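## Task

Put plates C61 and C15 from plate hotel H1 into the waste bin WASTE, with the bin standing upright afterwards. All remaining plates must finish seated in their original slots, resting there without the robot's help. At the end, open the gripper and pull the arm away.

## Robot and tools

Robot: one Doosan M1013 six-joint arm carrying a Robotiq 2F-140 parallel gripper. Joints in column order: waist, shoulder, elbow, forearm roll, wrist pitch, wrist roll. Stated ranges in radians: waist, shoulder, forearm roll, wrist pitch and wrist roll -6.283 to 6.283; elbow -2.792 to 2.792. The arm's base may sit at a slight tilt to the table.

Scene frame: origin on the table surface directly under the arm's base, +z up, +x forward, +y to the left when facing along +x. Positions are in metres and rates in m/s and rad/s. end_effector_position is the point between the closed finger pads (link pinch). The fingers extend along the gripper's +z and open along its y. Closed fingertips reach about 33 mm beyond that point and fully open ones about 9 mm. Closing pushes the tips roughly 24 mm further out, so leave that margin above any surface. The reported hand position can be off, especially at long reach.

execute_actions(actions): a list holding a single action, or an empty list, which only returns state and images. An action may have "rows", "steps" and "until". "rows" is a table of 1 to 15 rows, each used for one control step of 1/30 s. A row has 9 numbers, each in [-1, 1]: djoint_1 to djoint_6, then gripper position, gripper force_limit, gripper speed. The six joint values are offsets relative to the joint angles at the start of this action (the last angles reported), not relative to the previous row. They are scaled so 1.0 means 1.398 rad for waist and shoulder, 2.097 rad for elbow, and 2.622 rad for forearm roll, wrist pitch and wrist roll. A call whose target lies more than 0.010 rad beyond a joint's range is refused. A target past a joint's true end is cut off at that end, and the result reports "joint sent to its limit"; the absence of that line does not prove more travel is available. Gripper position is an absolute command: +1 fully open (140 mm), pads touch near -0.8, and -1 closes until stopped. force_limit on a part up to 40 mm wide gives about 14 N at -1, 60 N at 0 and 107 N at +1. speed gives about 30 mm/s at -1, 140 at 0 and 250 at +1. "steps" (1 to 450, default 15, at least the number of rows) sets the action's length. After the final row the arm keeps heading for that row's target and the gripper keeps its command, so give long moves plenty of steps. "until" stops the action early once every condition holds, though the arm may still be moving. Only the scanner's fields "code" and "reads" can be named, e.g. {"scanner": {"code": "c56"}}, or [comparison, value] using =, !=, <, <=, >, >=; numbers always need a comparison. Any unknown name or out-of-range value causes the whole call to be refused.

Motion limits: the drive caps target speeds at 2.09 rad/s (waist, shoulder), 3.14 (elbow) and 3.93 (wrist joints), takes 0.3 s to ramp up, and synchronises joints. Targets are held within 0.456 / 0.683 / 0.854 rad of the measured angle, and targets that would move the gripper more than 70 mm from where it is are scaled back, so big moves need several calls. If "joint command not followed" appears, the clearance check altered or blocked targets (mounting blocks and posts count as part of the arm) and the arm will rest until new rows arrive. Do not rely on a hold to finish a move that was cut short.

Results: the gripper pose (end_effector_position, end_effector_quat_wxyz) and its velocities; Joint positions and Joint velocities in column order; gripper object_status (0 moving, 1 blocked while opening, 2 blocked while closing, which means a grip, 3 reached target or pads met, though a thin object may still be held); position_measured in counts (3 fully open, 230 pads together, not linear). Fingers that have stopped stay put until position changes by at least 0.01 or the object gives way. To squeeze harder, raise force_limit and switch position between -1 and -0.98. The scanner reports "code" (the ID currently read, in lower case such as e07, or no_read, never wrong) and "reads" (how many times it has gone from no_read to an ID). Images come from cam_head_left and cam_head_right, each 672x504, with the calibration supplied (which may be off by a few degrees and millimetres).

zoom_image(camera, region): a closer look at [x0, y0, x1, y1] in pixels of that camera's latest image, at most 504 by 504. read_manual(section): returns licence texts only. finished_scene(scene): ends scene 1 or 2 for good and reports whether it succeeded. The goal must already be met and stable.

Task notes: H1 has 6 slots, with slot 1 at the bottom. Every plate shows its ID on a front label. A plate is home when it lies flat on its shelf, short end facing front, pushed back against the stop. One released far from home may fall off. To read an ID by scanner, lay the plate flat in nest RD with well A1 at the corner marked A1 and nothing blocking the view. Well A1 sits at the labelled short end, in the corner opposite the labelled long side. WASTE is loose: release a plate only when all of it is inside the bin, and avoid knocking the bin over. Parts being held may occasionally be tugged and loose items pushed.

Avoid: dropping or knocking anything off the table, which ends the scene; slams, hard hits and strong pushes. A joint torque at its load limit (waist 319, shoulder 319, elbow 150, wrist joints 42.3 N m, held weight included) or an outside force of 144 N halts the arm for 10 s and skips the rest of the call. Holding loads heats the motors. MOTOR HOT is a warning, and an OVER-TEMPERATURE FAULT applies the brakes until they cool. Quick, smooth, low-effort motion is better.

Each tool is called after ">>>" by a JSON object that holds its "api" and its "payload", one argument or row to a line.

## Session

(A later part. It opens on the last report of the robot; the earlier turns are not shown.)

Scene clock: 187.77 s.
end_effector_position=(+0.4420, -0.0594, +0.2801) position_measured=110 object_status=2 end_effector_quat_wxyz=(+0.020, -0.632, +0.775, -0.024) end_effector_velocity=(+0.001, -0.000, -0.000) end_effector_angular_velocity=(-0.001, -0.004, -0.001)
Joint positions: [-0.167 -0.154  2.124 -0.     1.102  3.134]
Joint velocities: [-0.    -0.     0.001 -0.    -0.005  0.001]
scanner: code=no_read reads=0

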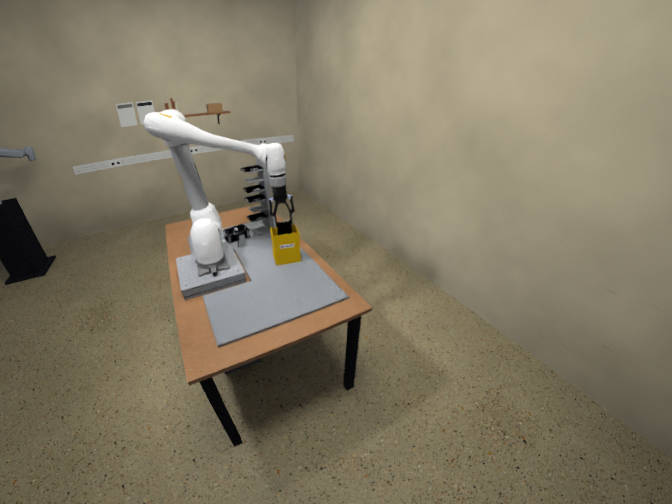

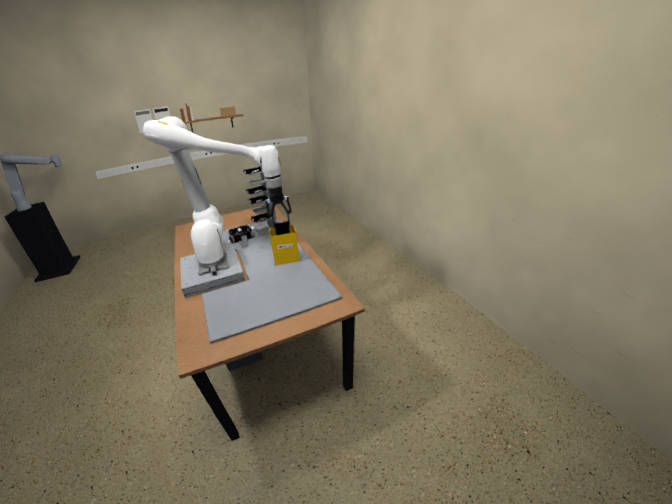

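>>> {"api": "execute_actions", "payload": {
  "actions": [
    {"rows":[[0,0.014,0.0126,0,-0.0176,0,-1,0.6,-0.5],[0,0.028,0.0252,0,-0.0352,0,-1,0.6,-0.5],[0,0.042,0.0379,0,-0.0528,0,-1,0.6,-0.5],[0,0.0561,0.0505,0,-0.0704,0,-1,0.6,-0.5]],"steps":10}
  ]
}}

>>> {"api": "zoom_image", "payload": {
  "camera": "cam_head_right",
  "region": [255, 195, 315, 255]
}}

>>> {"api": "zoom_image", "payload": {
  "camera": "cam_head_left",
  "region": [255, 195, 315, 255]
}}

Scene clock: 192.33 s.
end_effector_position=(+0.4411, -0.0590, +0.1949) position_measured=110 object_status=2 end_effector_quat_wxyz=(+0.020, -0.632, +0.775, -0.024) end_effector_velocity=(+0.002, -0.000, +0.001) end_effector_angular_velocity=(-0.001, -0.005, +0.000)
Joint positions: [-0.167 -0.075  2.23  -0.     0.917  3.134]
Joint velocities: [-0.     0.    -0.001  0.    -0.004 -0.   ]
scanner: code=no_read reads=0

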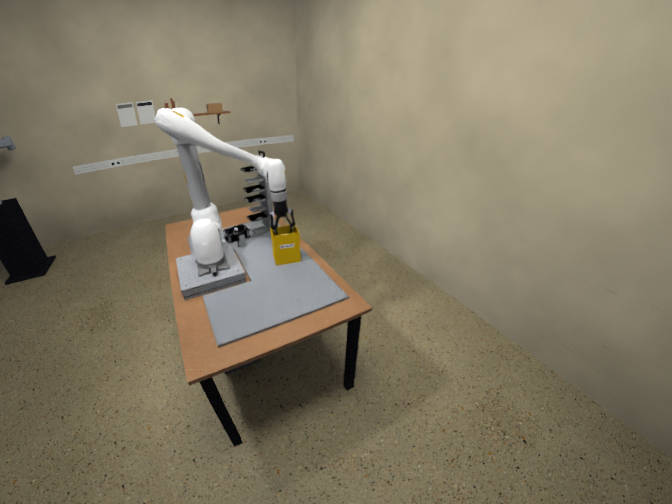

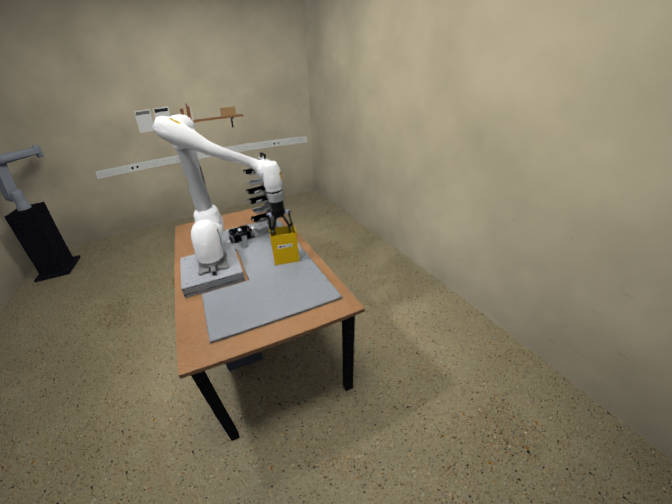

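Region (255, 195, 315, 255) of cam_head_right's 672x504 image, scaled by 8.400, with more detail than that image has.

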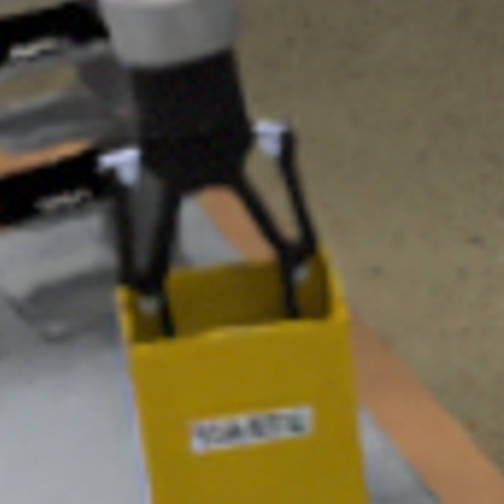

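Region (255, 195, 315, 255) of cam_head_left's 672x504 image, scaled by 8.400, with more detail than that image has.

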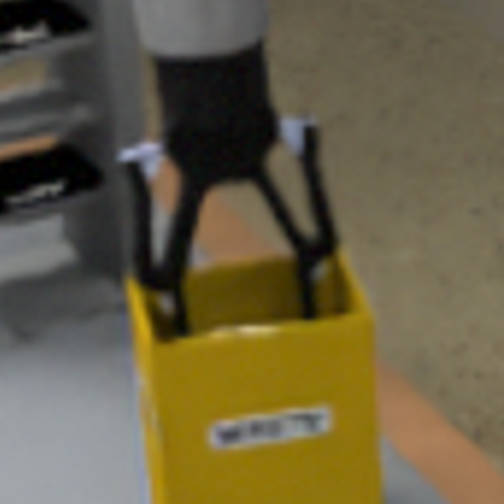

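>>> {"api": "execute_actions", "payload": {
  "actions": [
    {"rows":[[0,0,0,0,0,0,0.33,0.6,0.3],[0,0,0,0,0,0,0.33,0.6,0.3],[0,0,0,0,0,0,0.33,0.6,0.3],[0,0,0,0,0,0,0.33,0.6,0.3],[0,0,0,0,0,0,0.33,0.6,0.3],[0,-0.0565,-0.0505,0,0.0706,0,0.33,0.6,0.3],[0,-0.0565,-0.0505,0,0.0706,0,0.33,0.6,0.3],[0,-0.0565,-0.0505,0,0.0706,0,0.33,0.6,0.3],[0,-0.0565,-0.0505,0,0.0706,0,0.33,0.6,0.3],[0,-0.0565,-0.0505,0,0.0706,0,0.33,0.6,0.3],[0,-0.0565,-0.0505,0,0.0706,0,0.33,0.6,0.3],[0,-0.0565,-0.0505,0,0.0706,0,0.33,0.6,0.3],[0.7632,-0.176,0.0677,-0.267,0.1842,-0.4325,0.35,0.6,0.3]],"steps":32}
  ]
}}

>>> {"api": "zoom_image", "payload": {
  "camera": "cam_head_left",
  "region": [255, 210, 315, 270]
}}

Scene clock: 207.23 s.
end_effector_position=(+0.2945, +0.0296, +0.2954) position_measured=85 object_status=3 end_effector_quat_wxyz=(+0.331, +0.918, +0.211, +0.058) end_effector_velocity=(-0.044, +0.300, +0.041) end_effector_angular_velocity=(-0.448, +0.209, +1.895)
Joint positions: [ 0.753 -0.314  2.361 -0.667  1.387  2.057]
Joint velocities: [ 1.407 -0.074  0.111 -0.31   0.129 -0.536]
scanner: code=no_read reads=0

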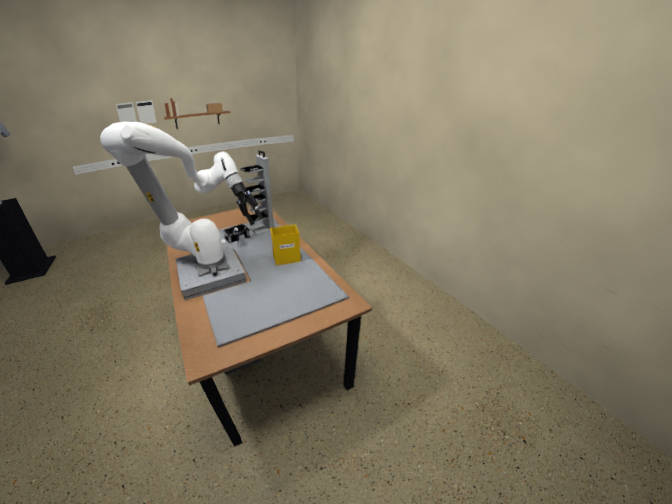

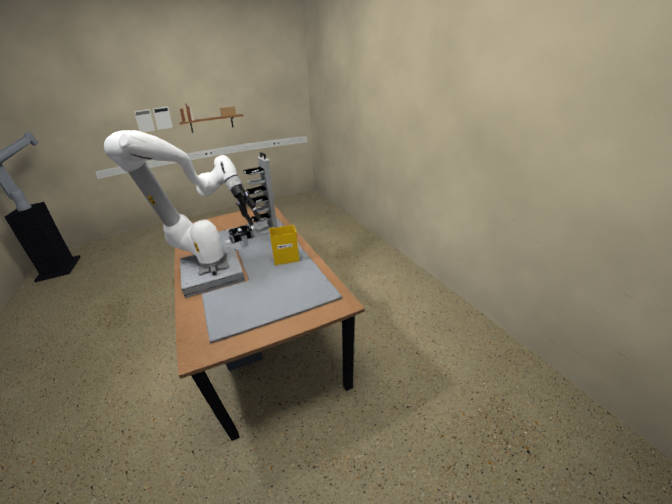

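Region (255, 210, 315, 270) of cam_head_left's 672x504 image, scaled by 8.400, with more detail than that image has.

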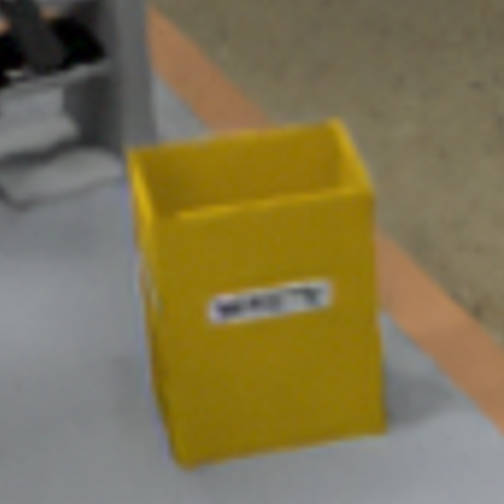

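>>> {"api": "execute_actions", "payload": {
  "actions": [
    {"rows":[[0.8402,0.142,0.014,-0.103,0.049,-0.381,0.35,0.6,0.3],[0.8402,0.142,0.014,-0.103,0.049,-0.381,0.35,0.6,0.3],[0.8402,0.142,0.014,-0.103,0.049,-0.381,0.35,0.6,0.3],[0.8402,0.142,0.014,-0.103,0.049,-0.381,0.35,0.6,0.3],[0.8402,0.142,0.014,-0.103,0.049,-0.381,0.35,0.6,0.3],[0.8402,0.142,0.014,-0.103,0.049,-0.381,0.35,0.6,0.3],[0.8402,0.142,0.014,-0.103,0.049,-0.381,0.35,0.6,0.3],[0.8402,0.142,0.014,-0.103,0.049,-0.381,0.35,0.6,0.3],[0.8402,0.142,0.014,-0.103,0.049,-0.381,0.35,0.6,0.3],[0.8402,0.142,0.014,-0.103,0.049,-0.381,0.35,0.6,0.3],[0.8402,0.142,0.014,-0.103,0.049,-0.381,0.35,0.6,0.3],[0.8402,0.142,0.014,-0.103,0.049,-0.381,0.35,0.6,0.3],[0.8402,0.142,0.014,-0.103,0.049,-0.381,0.35,0.6,0.3],[0.8402,0.142,0.014,-0.103,0.049,-0.381,0.35,0.6,0.3],[0.8402,0.3552,0.0355,-0.2579,0.1229,-0.381,0.35,0.6,0.3]],"steps":22}
  ]
}}

Scene clock: 211.40 s.
end_effector_position=(+0.2378, +0.2825, +0.3284) position_measured=85 object_status=3 end_effector_quat_wxyz=(+0.598, +0.206, +0.774, -0.008) end_effector_velocity=(-0.149, +0.431, +0.114) end_effector_angular_velocity=(-1.521, -1.133, +1.725)
Joint positions: [ 1.713  0.009  2.409 -1.108  1.596  1.152]
Joint velocities: [ 1.054  0.857  0.126 -1.152  0.548 -0.458]
scanner: code=no_read reads=0

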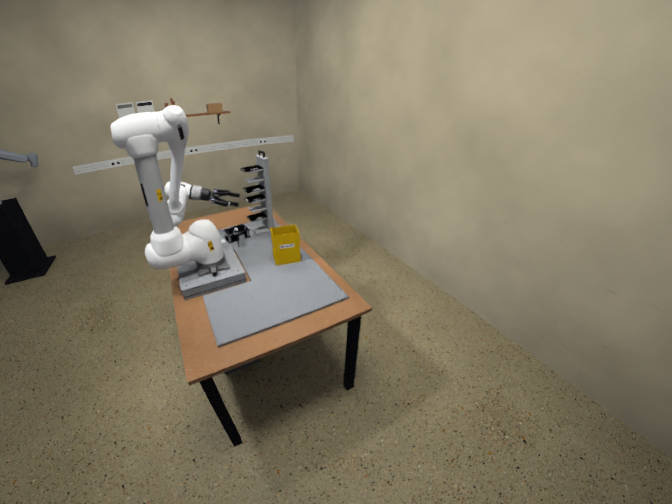

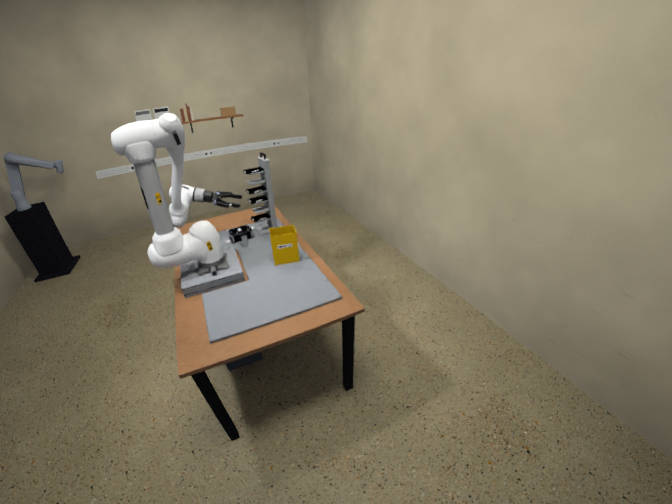

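>>> {"api": "execute_actions", "payload": {
  "actions": [
    {"rows":[[-0.0759,0.1021,0.0328,-0.1962,-0.0174,-0.0369,0.35,0.6,0.3]],"steps":8}
  ]
}}

Scene clock: 213.67 s.
end_effector_position=(+0.2834, +0.3723, +0.3474) position_measured=85 object_status=3 end_effector_quat_wxyz=(+0.699, +0.009, +0.715, +0.015) end_effector_velocity=(+0.309, +0.168, +0.006) end_effector_angular_velocity=(-0.533, -0.420, +0.615)
Joint positions: [ 1.658  0.14   2.466 -1.533  1.575  1.066]
Joint velocities: [-0.826  0.187  0.209 -1.439 -0.39  -0.174]
scanner: code=no_read reads=0

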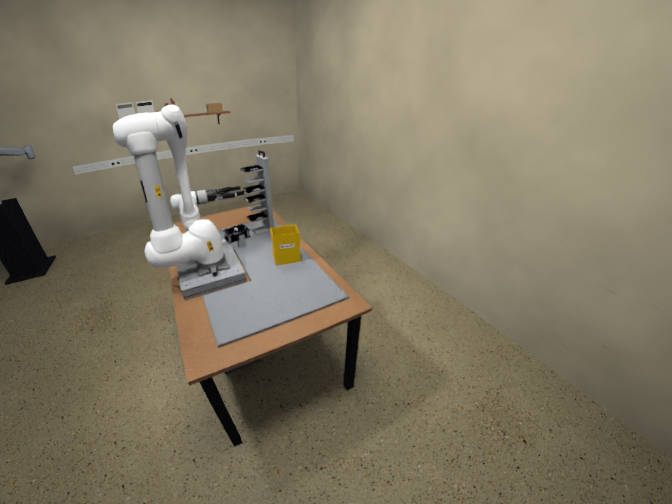

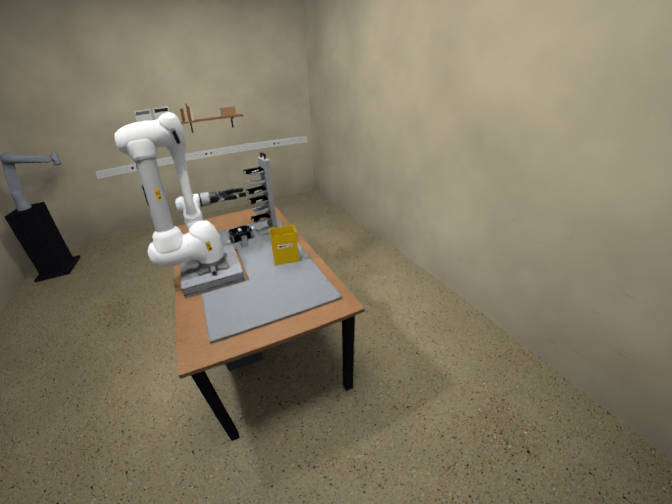

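>>> {"api": "execute_actions", "payload": {
  "actions": []
}}

>>> {"api": "zoom_image", "payload": {
  "camera": "cam_head_left",
  "region": [226, 165, 271, 205]
}}

>>> {"api": "zoom_image", "payload": {
  "camera": "cam_head_right",
  "region": [228, 167, 273, 207]
}}

Scene clock: 214.80 s.
end_effector_position=(+0.3020, +0.3827, +0.3474) position_measured=85 object_status=3 end_effector_quat_wxyz=(+0.707, -0.017, +0.707, +0.017) end_effector_velocity=(-0.000, -0.001, -0.000) end_effector_angular_velocity=(-0.003, -0.002, -0.000)
Joint positions: [ 1.607  0.151  2.478 -1.623  1.551  1.055]
Joint velocities: [ 0.     0.     0.002 -0.001  0.002 -0.001]
scanner: code=no_read reads=0

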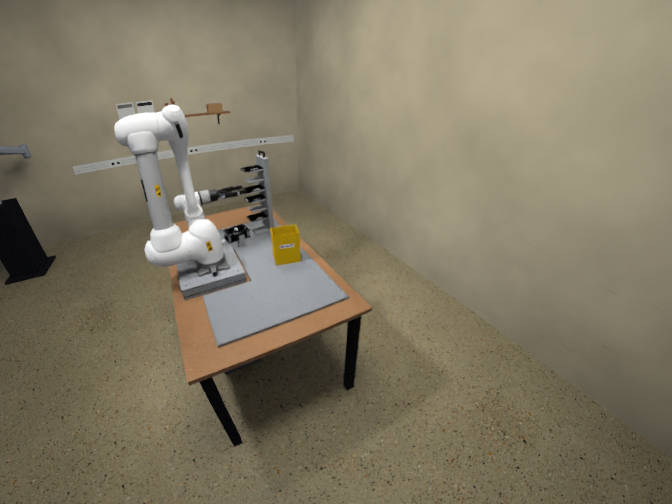

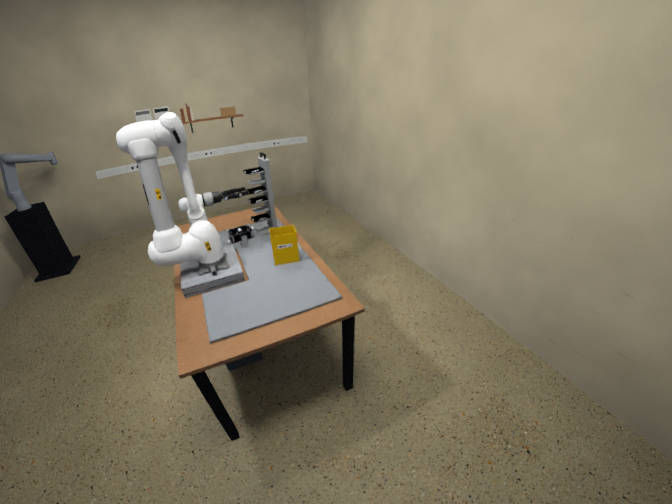

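Region (226, 165, 271, 205) of cam_head_left's 672x504 image, scaled by 11.200, with more detail than that image has.

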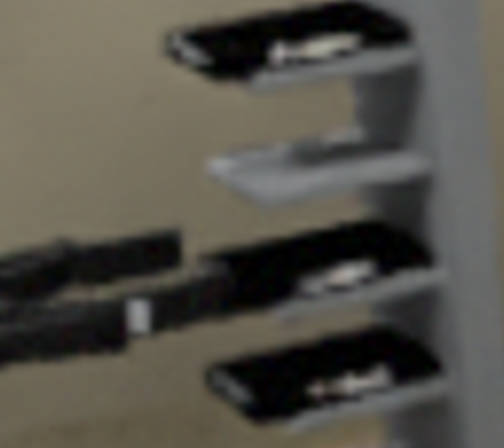

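Region (228, 167, 273, 207) of cam_head_right's 672x504 image, scaled by 11.200, with more detail than that image has.

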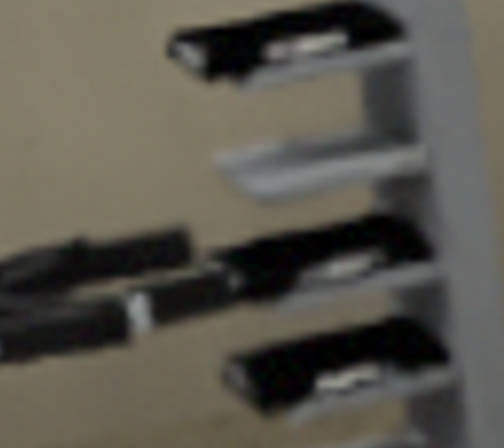

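>>> {"api": "execute_actions", "payload": {
  "actions": [
    {"rows":[[-0.0544,0,0,-0.0251,-0.0143,0.0013,0.35,0.6,-0.5],[-0.0544,0,0,-0.0251,-0.0143,0.0013,0.35,0.6,-0.5],[-0.0544,0,0,-0.0251,-0.0143,0.0013,0.35,0.6,-0.5],[-0.0544,0,0,-0.0251,-0.0143,0.0013,0.35,0.6,-0.5],[-0.0544,0,0,-0.0251,-0.0143,0.0013,0.35,0.6,-0.5],[-0.0544,0,0,-0.0251,-0.0143,0.0013,0.35,0.6,-0.5],[-0.0544,0,0,-0.0251,-0.0143,0.0013,-1,0.6,-0.5]],"steps":8}
  ]
}}

Scene clock: 218.40 s.
end_effector_position=(+0.3300, +0.3839, +0.3470) position_measured=88 object_status=0 end_effector_quat_wxyz=(+0.707, -0.017, +0.707, +0.017) end_effector_velocity=(+0.002, +0.000, -0.000) end_effector_angular_velocity=(+0.004, +0.003, -0.001)
Joint positions: [ 1.531  0.151  2.478 -1.688  1.513  1.058]
Joint velocities: [-0.005  0.    -0.002 -0.002 -0.004  0.003]
scanner: code=no_read reads=0

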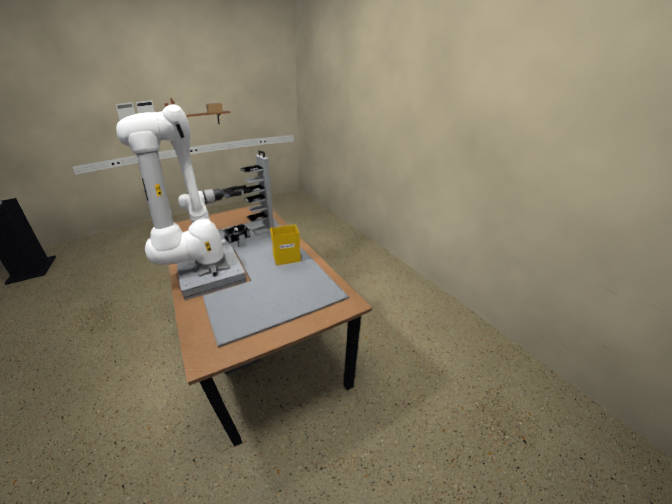

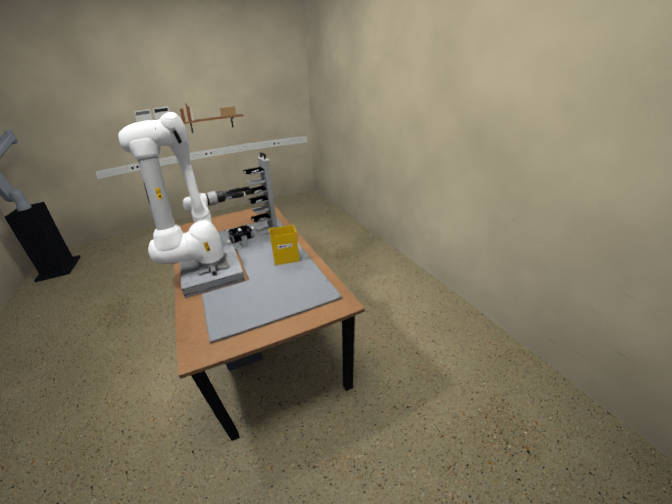

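>>> {"api": "execute_actions", "payload": {
  "actions": [
    {"rows":[[0.0099,-0.024,-0.0042,0.0052,0.001,-0.0164,-1,0.6,-0.5],[0.0099,-0.024,-0.0042,0.0052,0.001,-0.0164,-1,0.6,-0.5],[0.0099,-0.024,-0.0042,0.0052,0.001,-0.0164,-1,0.6,-0.5],[0.0099,-0.024,-0.0042,0.0052,0.001,-0.0164,-1,0.6,-0.5],[0.0099,-0.024,-0.0042,0.0052,0.001,-0.0164,-1,0.6,-0.5],[0.1166,-0.0212,-0.0065,0.0536,0.031,-0.0178,-1,0.6,-0.5],[0.1166,-0.0212,-0.0065,0.0536,0.031,-0.0178,-1,0.6,-0.5],[0.1166,-0.0212,-0.0065,0.0536,0.031,-0.0178,-1,0.6,-0.5],[0.1166,-0.0212,-0.0065,0.0536,0.031,-0.0178,-1,0.6,-0.5],[0.2842,-0.0006,-0.0241,0.1296,0.0784,-0.0151,-1,0.6,-0.5]],"steps":14}
  ]
}}

Scene clock: 224.47 s.
end_effector_position=(+0.2422, +0.3811, +0.3627) position_measured=111 object_status=2 end_effector_quat_wxyz=(+0.707, -0.016, +0.706, +0.018) end_effector_velocity=(-0.442, -0.003, +0.004) end_effector_angular_velocity=(+0.017, +0.002, +0.006)
Joint positions: [ 1.768  0.13   2.454 -1.485  1.634  1.015]
Joint velocities: [ 1.163  0.135 -0.176  0.983  0.612  0.029]
scanner: code=no_read reads=0

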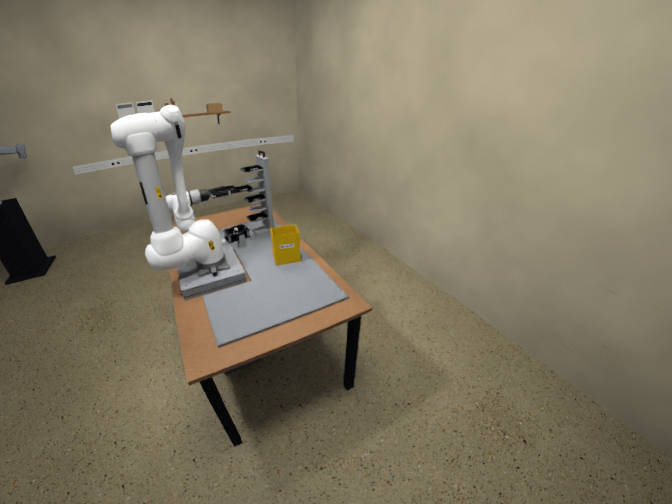

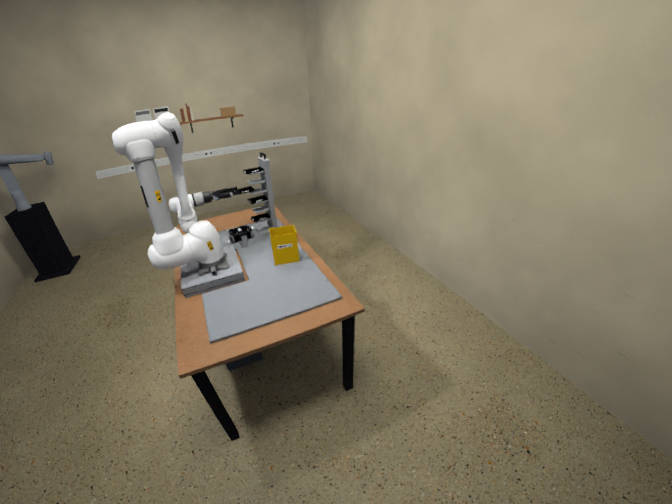

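>>> {"api": "execute_actions", "payload": {
  "actions": []
}}

Scene clock: 227.63 s.
end_effector_position=(+0.1872, +0.3777, +0.3631) position_measured=111 object_status=2 end_effector_quat_wxyz=(+0.707, -0.017, +0.706, +0.017) end_effector_velocity=(-0.000, +0.001, +0.001) end_effector_angular_velocity=(+0.002, -0.000, -0.001)
Joint positions: [ 1.91   0.148  2.431 -1.364  1.709  1.018]
Joint velocities: [-0.    -0.    -0.002  0.     0.001 -0.   ]
scanner: code=no_read reads=0

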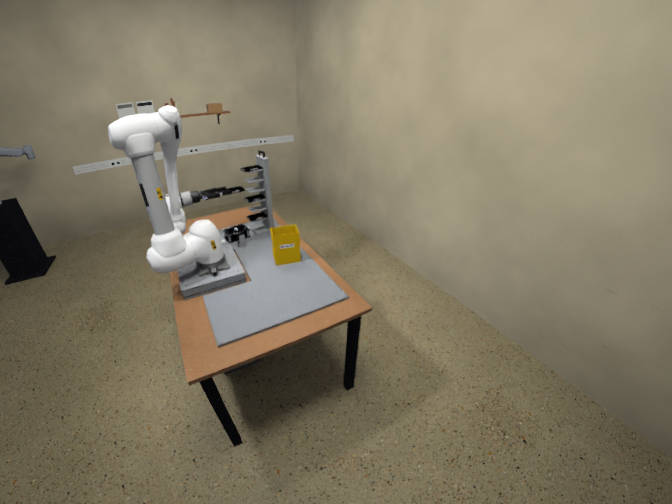

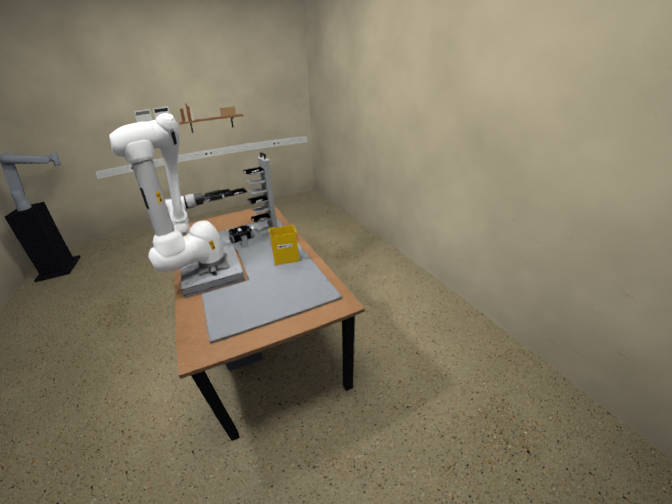

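Let me look at the nest, just to judge feasibility.

>>> {"api": "zoom_image", "payload": {
  "camera": "cam_head_left",
  "region": [215, 215, 265, 255]
}}

>>> {"api": "zoom_image", "payload": {
  "camera": "cam_head_right",
  "region": [220, 215, 270, 255]
}}

Region (215, 215, 265, 255) of cam_head_left's 672x504 image, scaled by 10.080, with more detail than that image has; it fills the top 403 rows of this view, and the rest is white.

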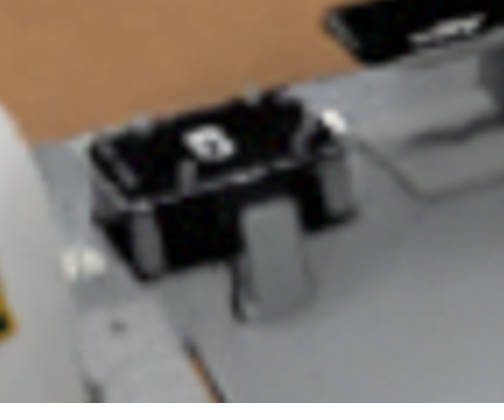

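Region (220, 215, 270, 255) of cam_head_right's 672x504 image, scaled by 10.080, with more detail than that image has; it fills the top 403 rows of this view, and the rest is white.

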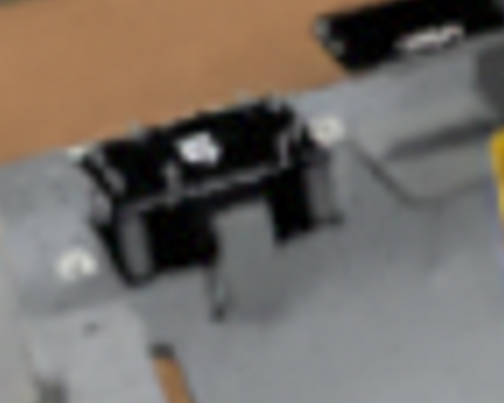

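>>> {"api": "execute_actions", "payload": {
  "actions": [
    {"rows":[[1.0,-0.3562,-0.3963,0.5202,0.3017,0.2105,-1,0.6,-0.5]],"steps":30}
  ]
}}

Scene clock: 233.23 s.
end_effector_position=(-0.1343, +0.1143, +0.6254) position_measured=111 object_status=2 end_effector_quat_wxyz=(+0.360, +0.263, +0.895, +0.012) end_effector_velocity=(-0.135, -0.378, +0.210) end_effector_angular_velocity=(-0.341, +0.598, +0.885)
Joint positions: [ 2.645 -0.264  1.746 -0.276  2.366  1.476]
Joint velocities: [ 1.105 -0.24  -0.409  0.77   0.375  0.261]
scanner: code=no_read reads=0

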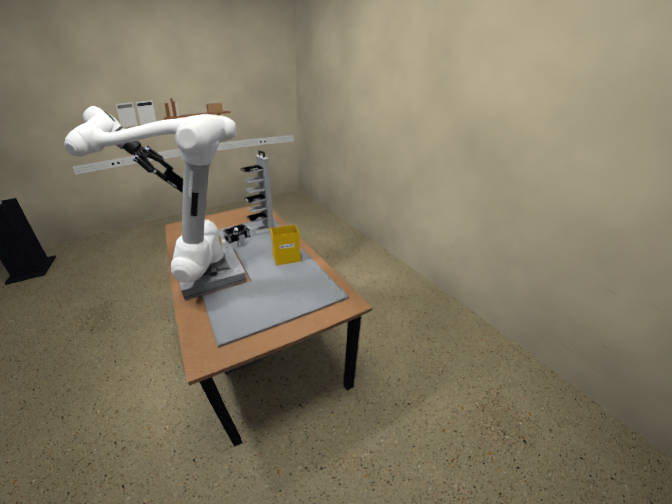

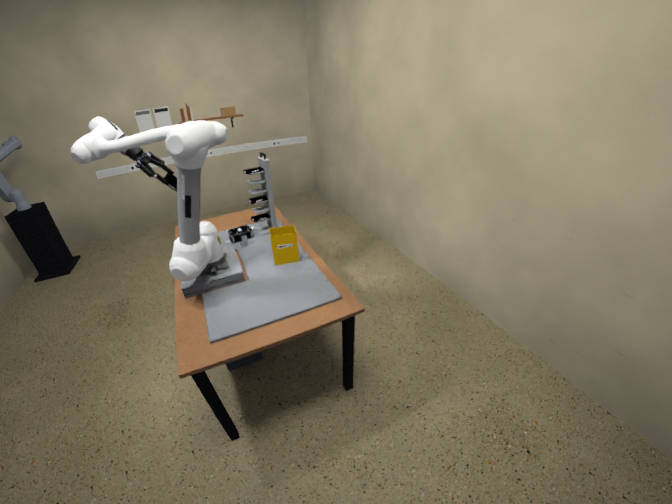

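>>> {"api": "execute_actions", "payload": {
  "actions": [
    {"rows":[[1.0,-0.0615,-0.0696,0.1053,0.0511,0.0359,-1,0.6,-0.5]],"steps":16}
  ]
}}

Scene clock: 235.60 s.
end_effector_position=(-0.1160, -0.0673, +0.6983) position_measured=111 object_status=2 end_effector_quat_wxyz=(+0.296, -0.129, +0.945, +0.054) end_effector_velocity=(+0.176, -0.263, +0.050) end_effector_angular_velocity=(-0.128, +0.016, +1.994)
Joint positions: [ 3.464 -0.342  1.613 -0.026  2.487  1.562]
Joint velocities: [ 1.991 -0.053 -0.089  0.17   0.081  0.056]
scanner: code=no_read reads=0

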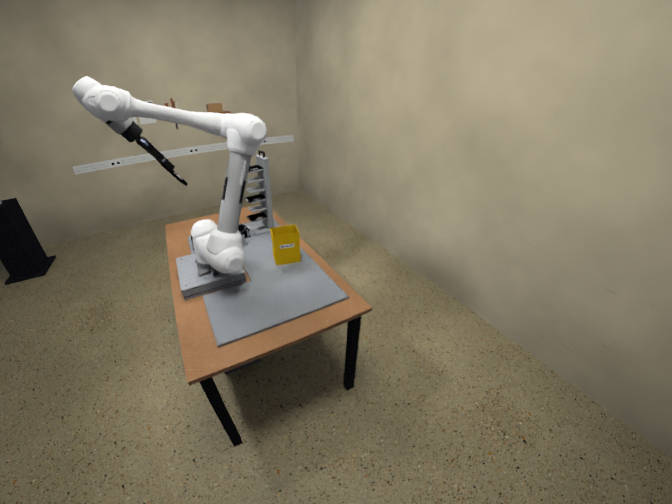

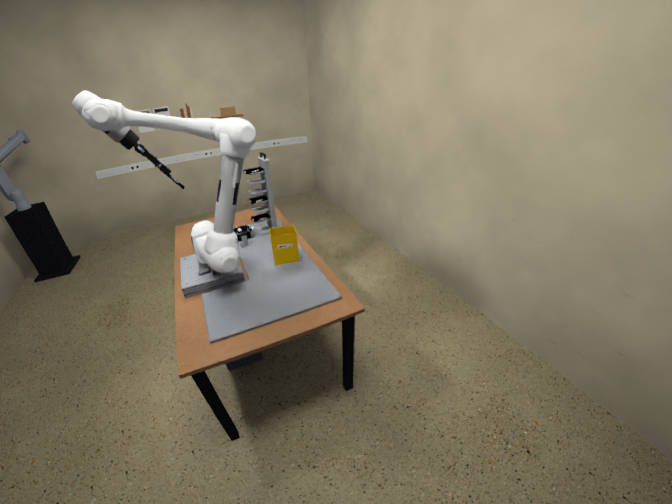

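>>> {"api": "execute_actions", "payload": {
  "actions": [
    {"rows":[[0.9249,0,0,0.0099,0,0,-1,0.6,-0.5],[0.9249,0,0,0.0099,0,0,-1,0.6,-0.5],[0.9249,0,0,0.0099,0,0,-1,0.6,-0.5],[0.9249,0,0,0.0099,0,0,-1,0.6,-0.5],[0.9249,0,0,0.0099,0,0,-1,0.6,-0.5],[0.9249,0,0,0.0099,0,0,-1,0.6,-0.5],[0.9249,0,0,0.0099,0,0,-1,0.6,-0.5],[0.9249,0,0,0.0099,0,0,-1,0.6,-0.5],[0.9249,0.6023,-0.3877,0.0099,-0.6289,0.7235,-1,0.6,-0.5]],"steps":50}
  ]
}}

Scene clock: 238.83 s.
end_effector_position=(-0.0285, -0.9506, +0.7221) position_measured=111 object_status=2 end_effector_quat_wxyz=(-0.041, -0.037, +0.939, -0.340) end_effector_velocity=(+0.166, -0.540, +0.016) end_effector_angular_velocity=(-0.939, -0.807, -0.814)
Joint positions: [ 4.684  0.331  0.925 -0.     1.183  2.994]
Joint velocities: [ 0.215  0.495 -0.365  0.    -1.003  1.353]
scanner: code=no_read reads=0

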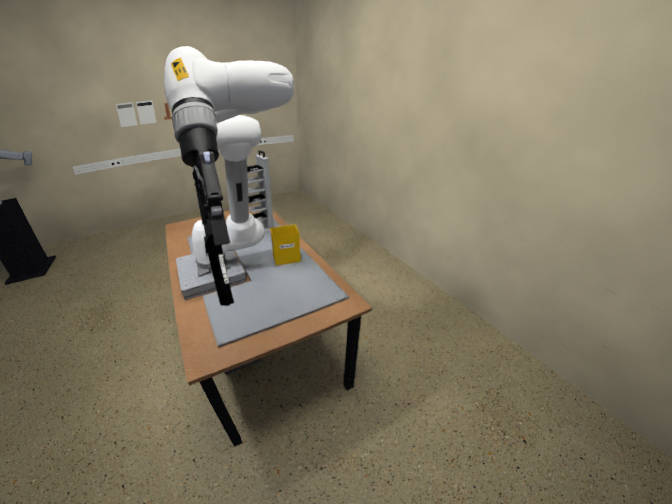

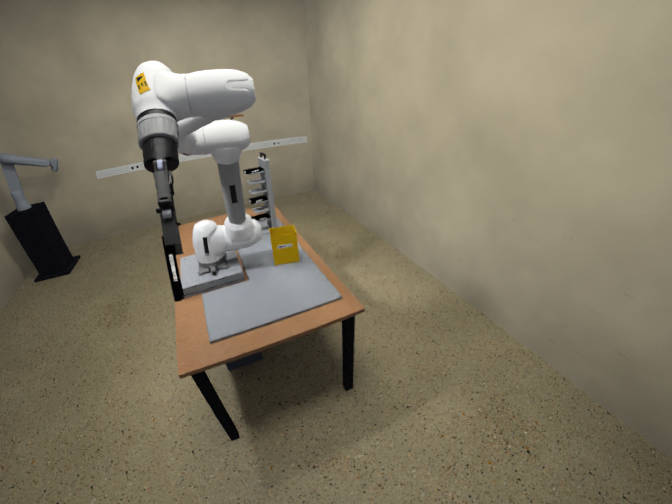

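>>> {"api": "zoom_image", "payload": {
  "camera": "cam_head_left",
  "region": [205, 248, 245, 290]
}}

>>> {"api": "execute_actions", "payload": {
  "actions": []
}}

>>> {"api": "zoom_image", "payload": {
  "camera": "cam_head_left",
  "region": [220, 255, 265, 305]
}}

Region (205, 248, 245, 290) of cam_head_left's 672x504 image, scaled by 12.000, with more detail than that image has; it fills the left 480 columns of this view, and the rest is white.

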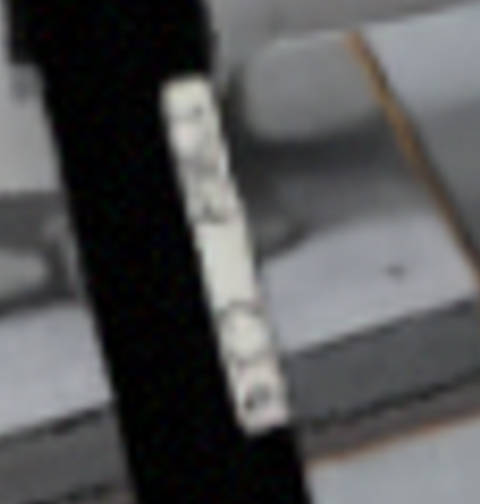

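Scene clock: 239.87 s.
end_effector_position=(-0.0121, -0.9993, +0.7239) position_measured=111 object_status=2 end_effector_quat_wxyz=(-0.017, +0.012, +0.925, -0.380) end_effector_velocity=(-0.000, -0.000, -0.000) end_effector_angular_velocity=(-0.000, +0.001, +0.000)
Joint positions: [ 4.704  0.377  0.891 -0.     1.09   3.119]
Joint velocities: [ 0.    -0.     0.001 -0.    -0.001 -0.001]
scanner: code=no_read reads=0

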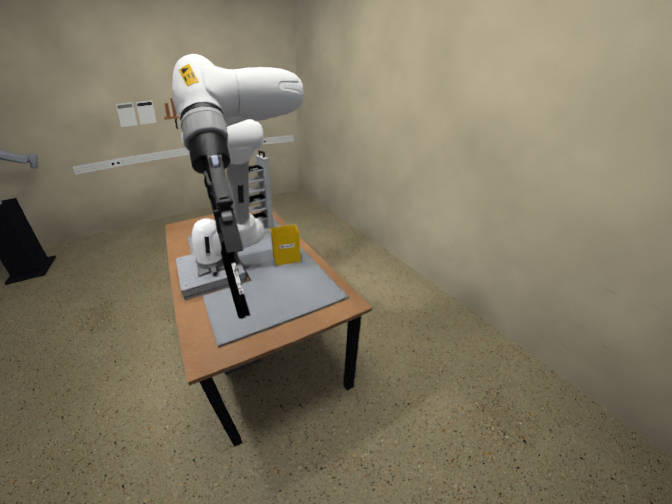

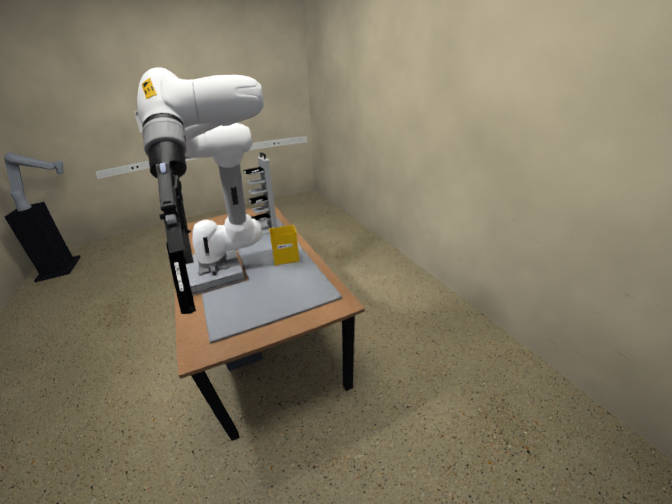

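Region (220, 255, 265, 305) of cam_head_left's 672x504 image, scaled by 10.080, with more detail than that image has; it fills the left 454 columns of this view, and the rest is white.

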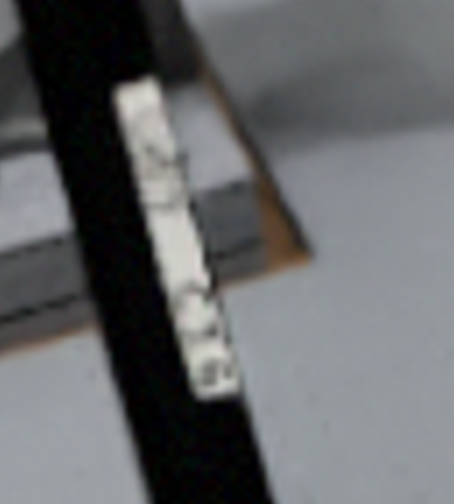

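>>> {"api": "execute_actions", "payload": {
  "actions": [
    {"rows":[[0.0379,0.088,-0.0434,0,-0.0961,0.1297,-1,0.6,-0.5]],"steps":5}
  ]
}}

Scene clock: 241.73 s.
end_effector_position=(+0.0050, -1.0449, +0.7263) position_measured=111 object_status=2 end_effector_quat_wxyz=(+0.011, +0.059, +0.907, -0.417) end_effector_velocity=(+0.227, -0.541, +0.004) end_effector_angular_velocity=(-0.975, -1.090, -0.723)
Joint positions: [ 4.723  0.421  0.858 -0.     0.998  3.243]
Joint velocities: [ 0.234  0.554 -0.39   0.    -1.098  1.478]
scanner: code=no_read reads=0

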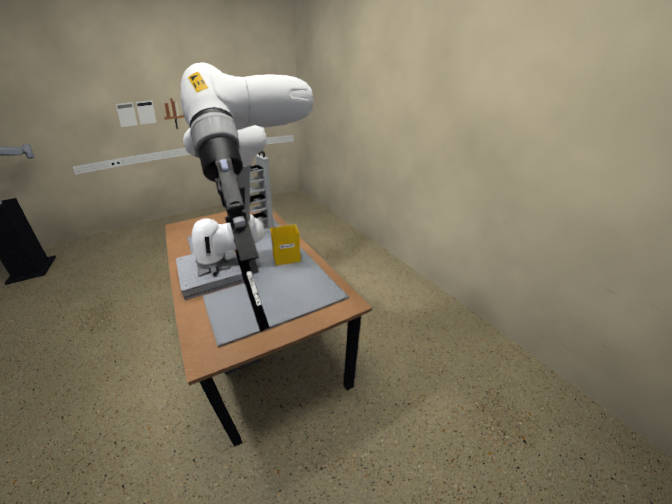

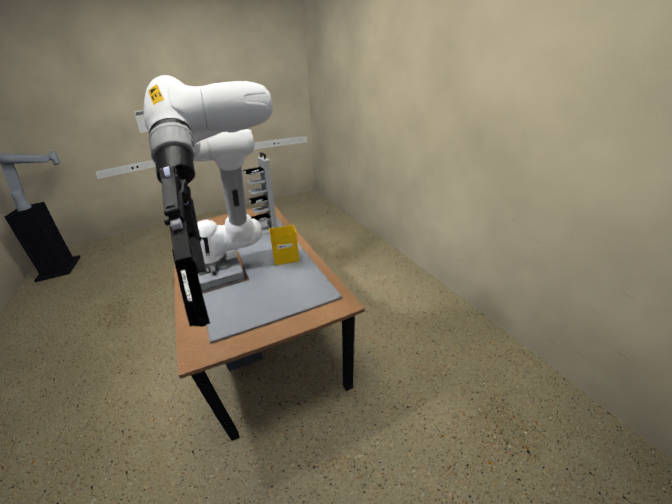

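>>> {"api": "execute_actions", "payload": {
  "actions": []
}}

>>> {"api": "zoom_image", "payload": {
  "camera": "cam_head_left",
  "region": [255, 275, 305, 325]
}}

Scene clock: 242.53 s.
end_effector_position=(+0.0264, -1.0909, +0.7290) position_measured=111 object_status=2 end_effector_quat_wxyz=(+0.047, +0.107, +0.884, -0.453) end_effector_velocity=(+0.000, -0.001, +0.001) end_effector_angular_velocity=(-0.003, -0.001, +0.000)
Joint positions: [ 4.744  0.469  0.823 -0.     0.9    3.375]
Joint velocities: [ 0.     0.    -0.002  0.001 -0.001  0.001]
scanner: code=no_read reads=0

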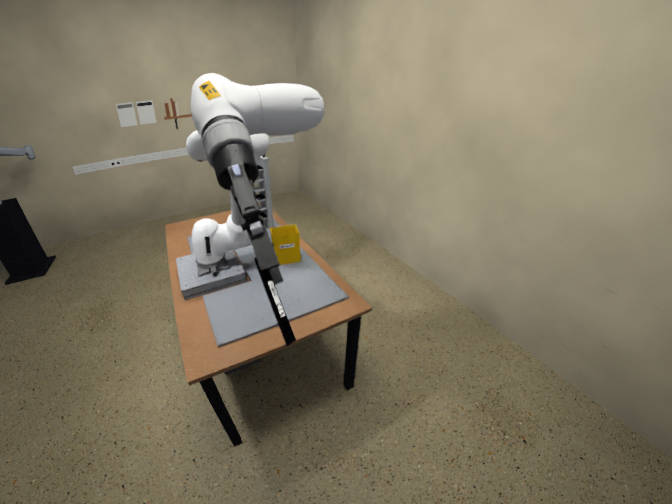

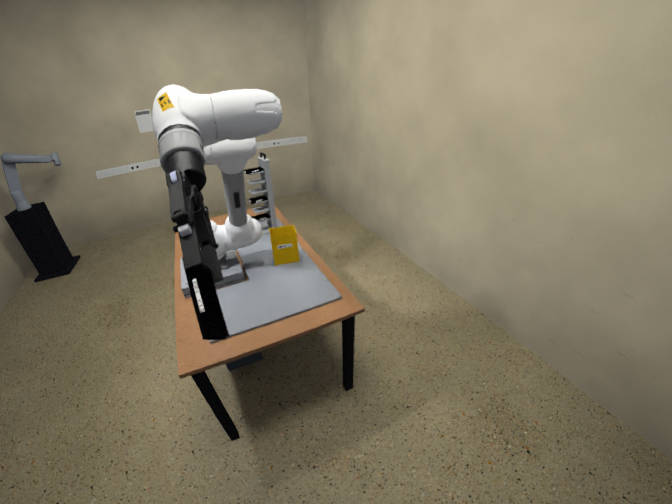

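Region (255, 275, 305, 325) of cam_head_left's 672x504 image, scaled by 10.080, with more detail than that image has.

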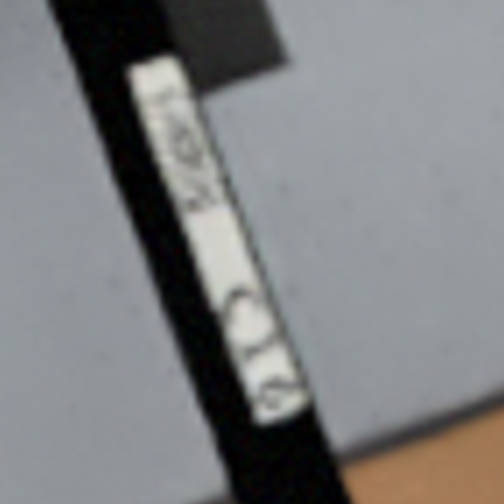

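>>> {"api": "execute_actions", "payload": {
  "actions": [
    {"rows":[[-0.1,-0.5858,0.3705,0,0.6102,-0.6884,-1,0.6,-0.5],[-0.1,-0.5858,0.3705,0,0.6102,-0.6884,-1,0.6,-0.5],[-0.1,-0.5858,0.3705,0,0.6102,-0.6884,-1,0.6,-0.5],[-0.1,-0.5858,0.3705,0,0.6102,-0.6884,-1,0.6,-0.5],[-0.1,-0.5858,0.3705,0,0.6102,-0.6884,-1,0.6,-0.5],[-0.1,-0.5858,0.3705,0,0.6102,-0.6884,-1,0.6,-0.5],[-0.1,-0.5858,0.3705,0,0.6102,-0.6884,-1,0.6,-0.5],[-0.1,-0.5858,0.3705,0,0.6102,-0.6884,-1,0.6,-0.5],[-0.1,-0.5858,0.3705,0,0.6102,-0.6884,-1,0.6,-0.5],[-0.1,-0.5858,0.3705,0,0.6102,-0.6884,-1,0.6,-0.5],[-0.1,-0.5858,0.3705,0,0.6102,-0.6884,-1,0.6,-0.5],[-0.1,-0.5858,0.3705,0,0.6102,-0.6884,-1,0.6,-0.5],[-0.1,-0.5858,0.3705,0,0.6102,-0.6884,-1,0.6,-0.5],[-0.1,-0.5858,0.3705,0,0.6102,-0.6884,-1,0.6,-0.5],[-1.0,-0.5858,0.3705,0,0.6102,-0.6884,-1,0.6,-0.5]],"steps":55}
  ]
}}

Scene clock: 247.83 s.
end_effector_position=(-0.1403, -0.1098, +0.6954) position_measured=111 object_status=2 end_effector_quat_wxyz=(+0.249, -0.159, +0.952, +0.075) end_effector_velocity=(+0.080, +0.363, +0.062) end_effector_angular_velocity=(-0.114, -0.539, -1.093)
Joint positions: [ 3.631 -0.306  1.567  0.     2.412  1.684]
Joint velocities: [-1.655 -0.25   0.187 -0.     0.507 -0.653]
scanner: code=no_read reads=0

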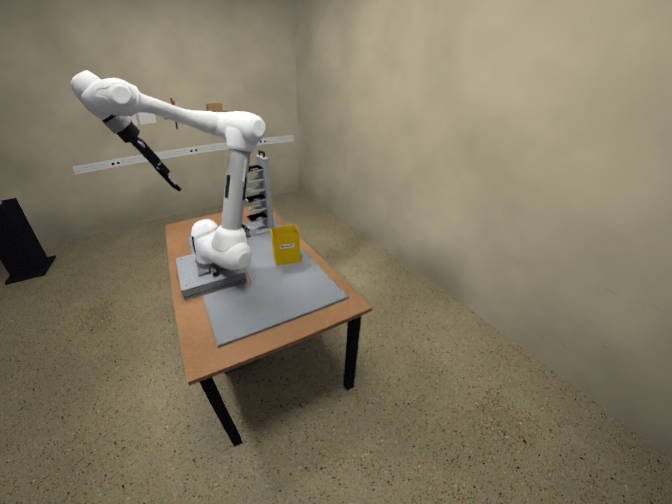

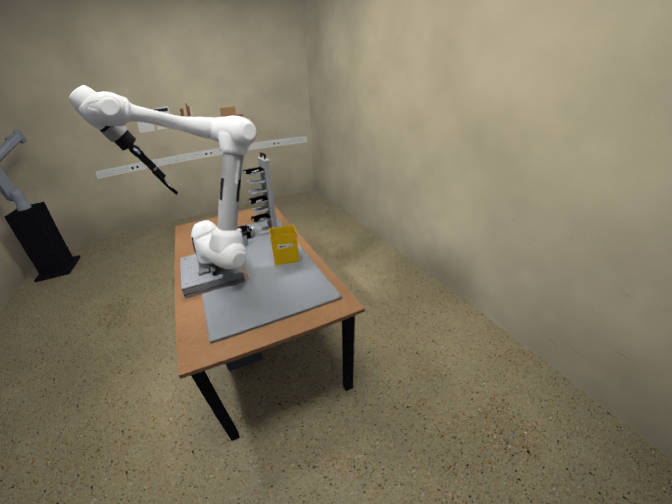

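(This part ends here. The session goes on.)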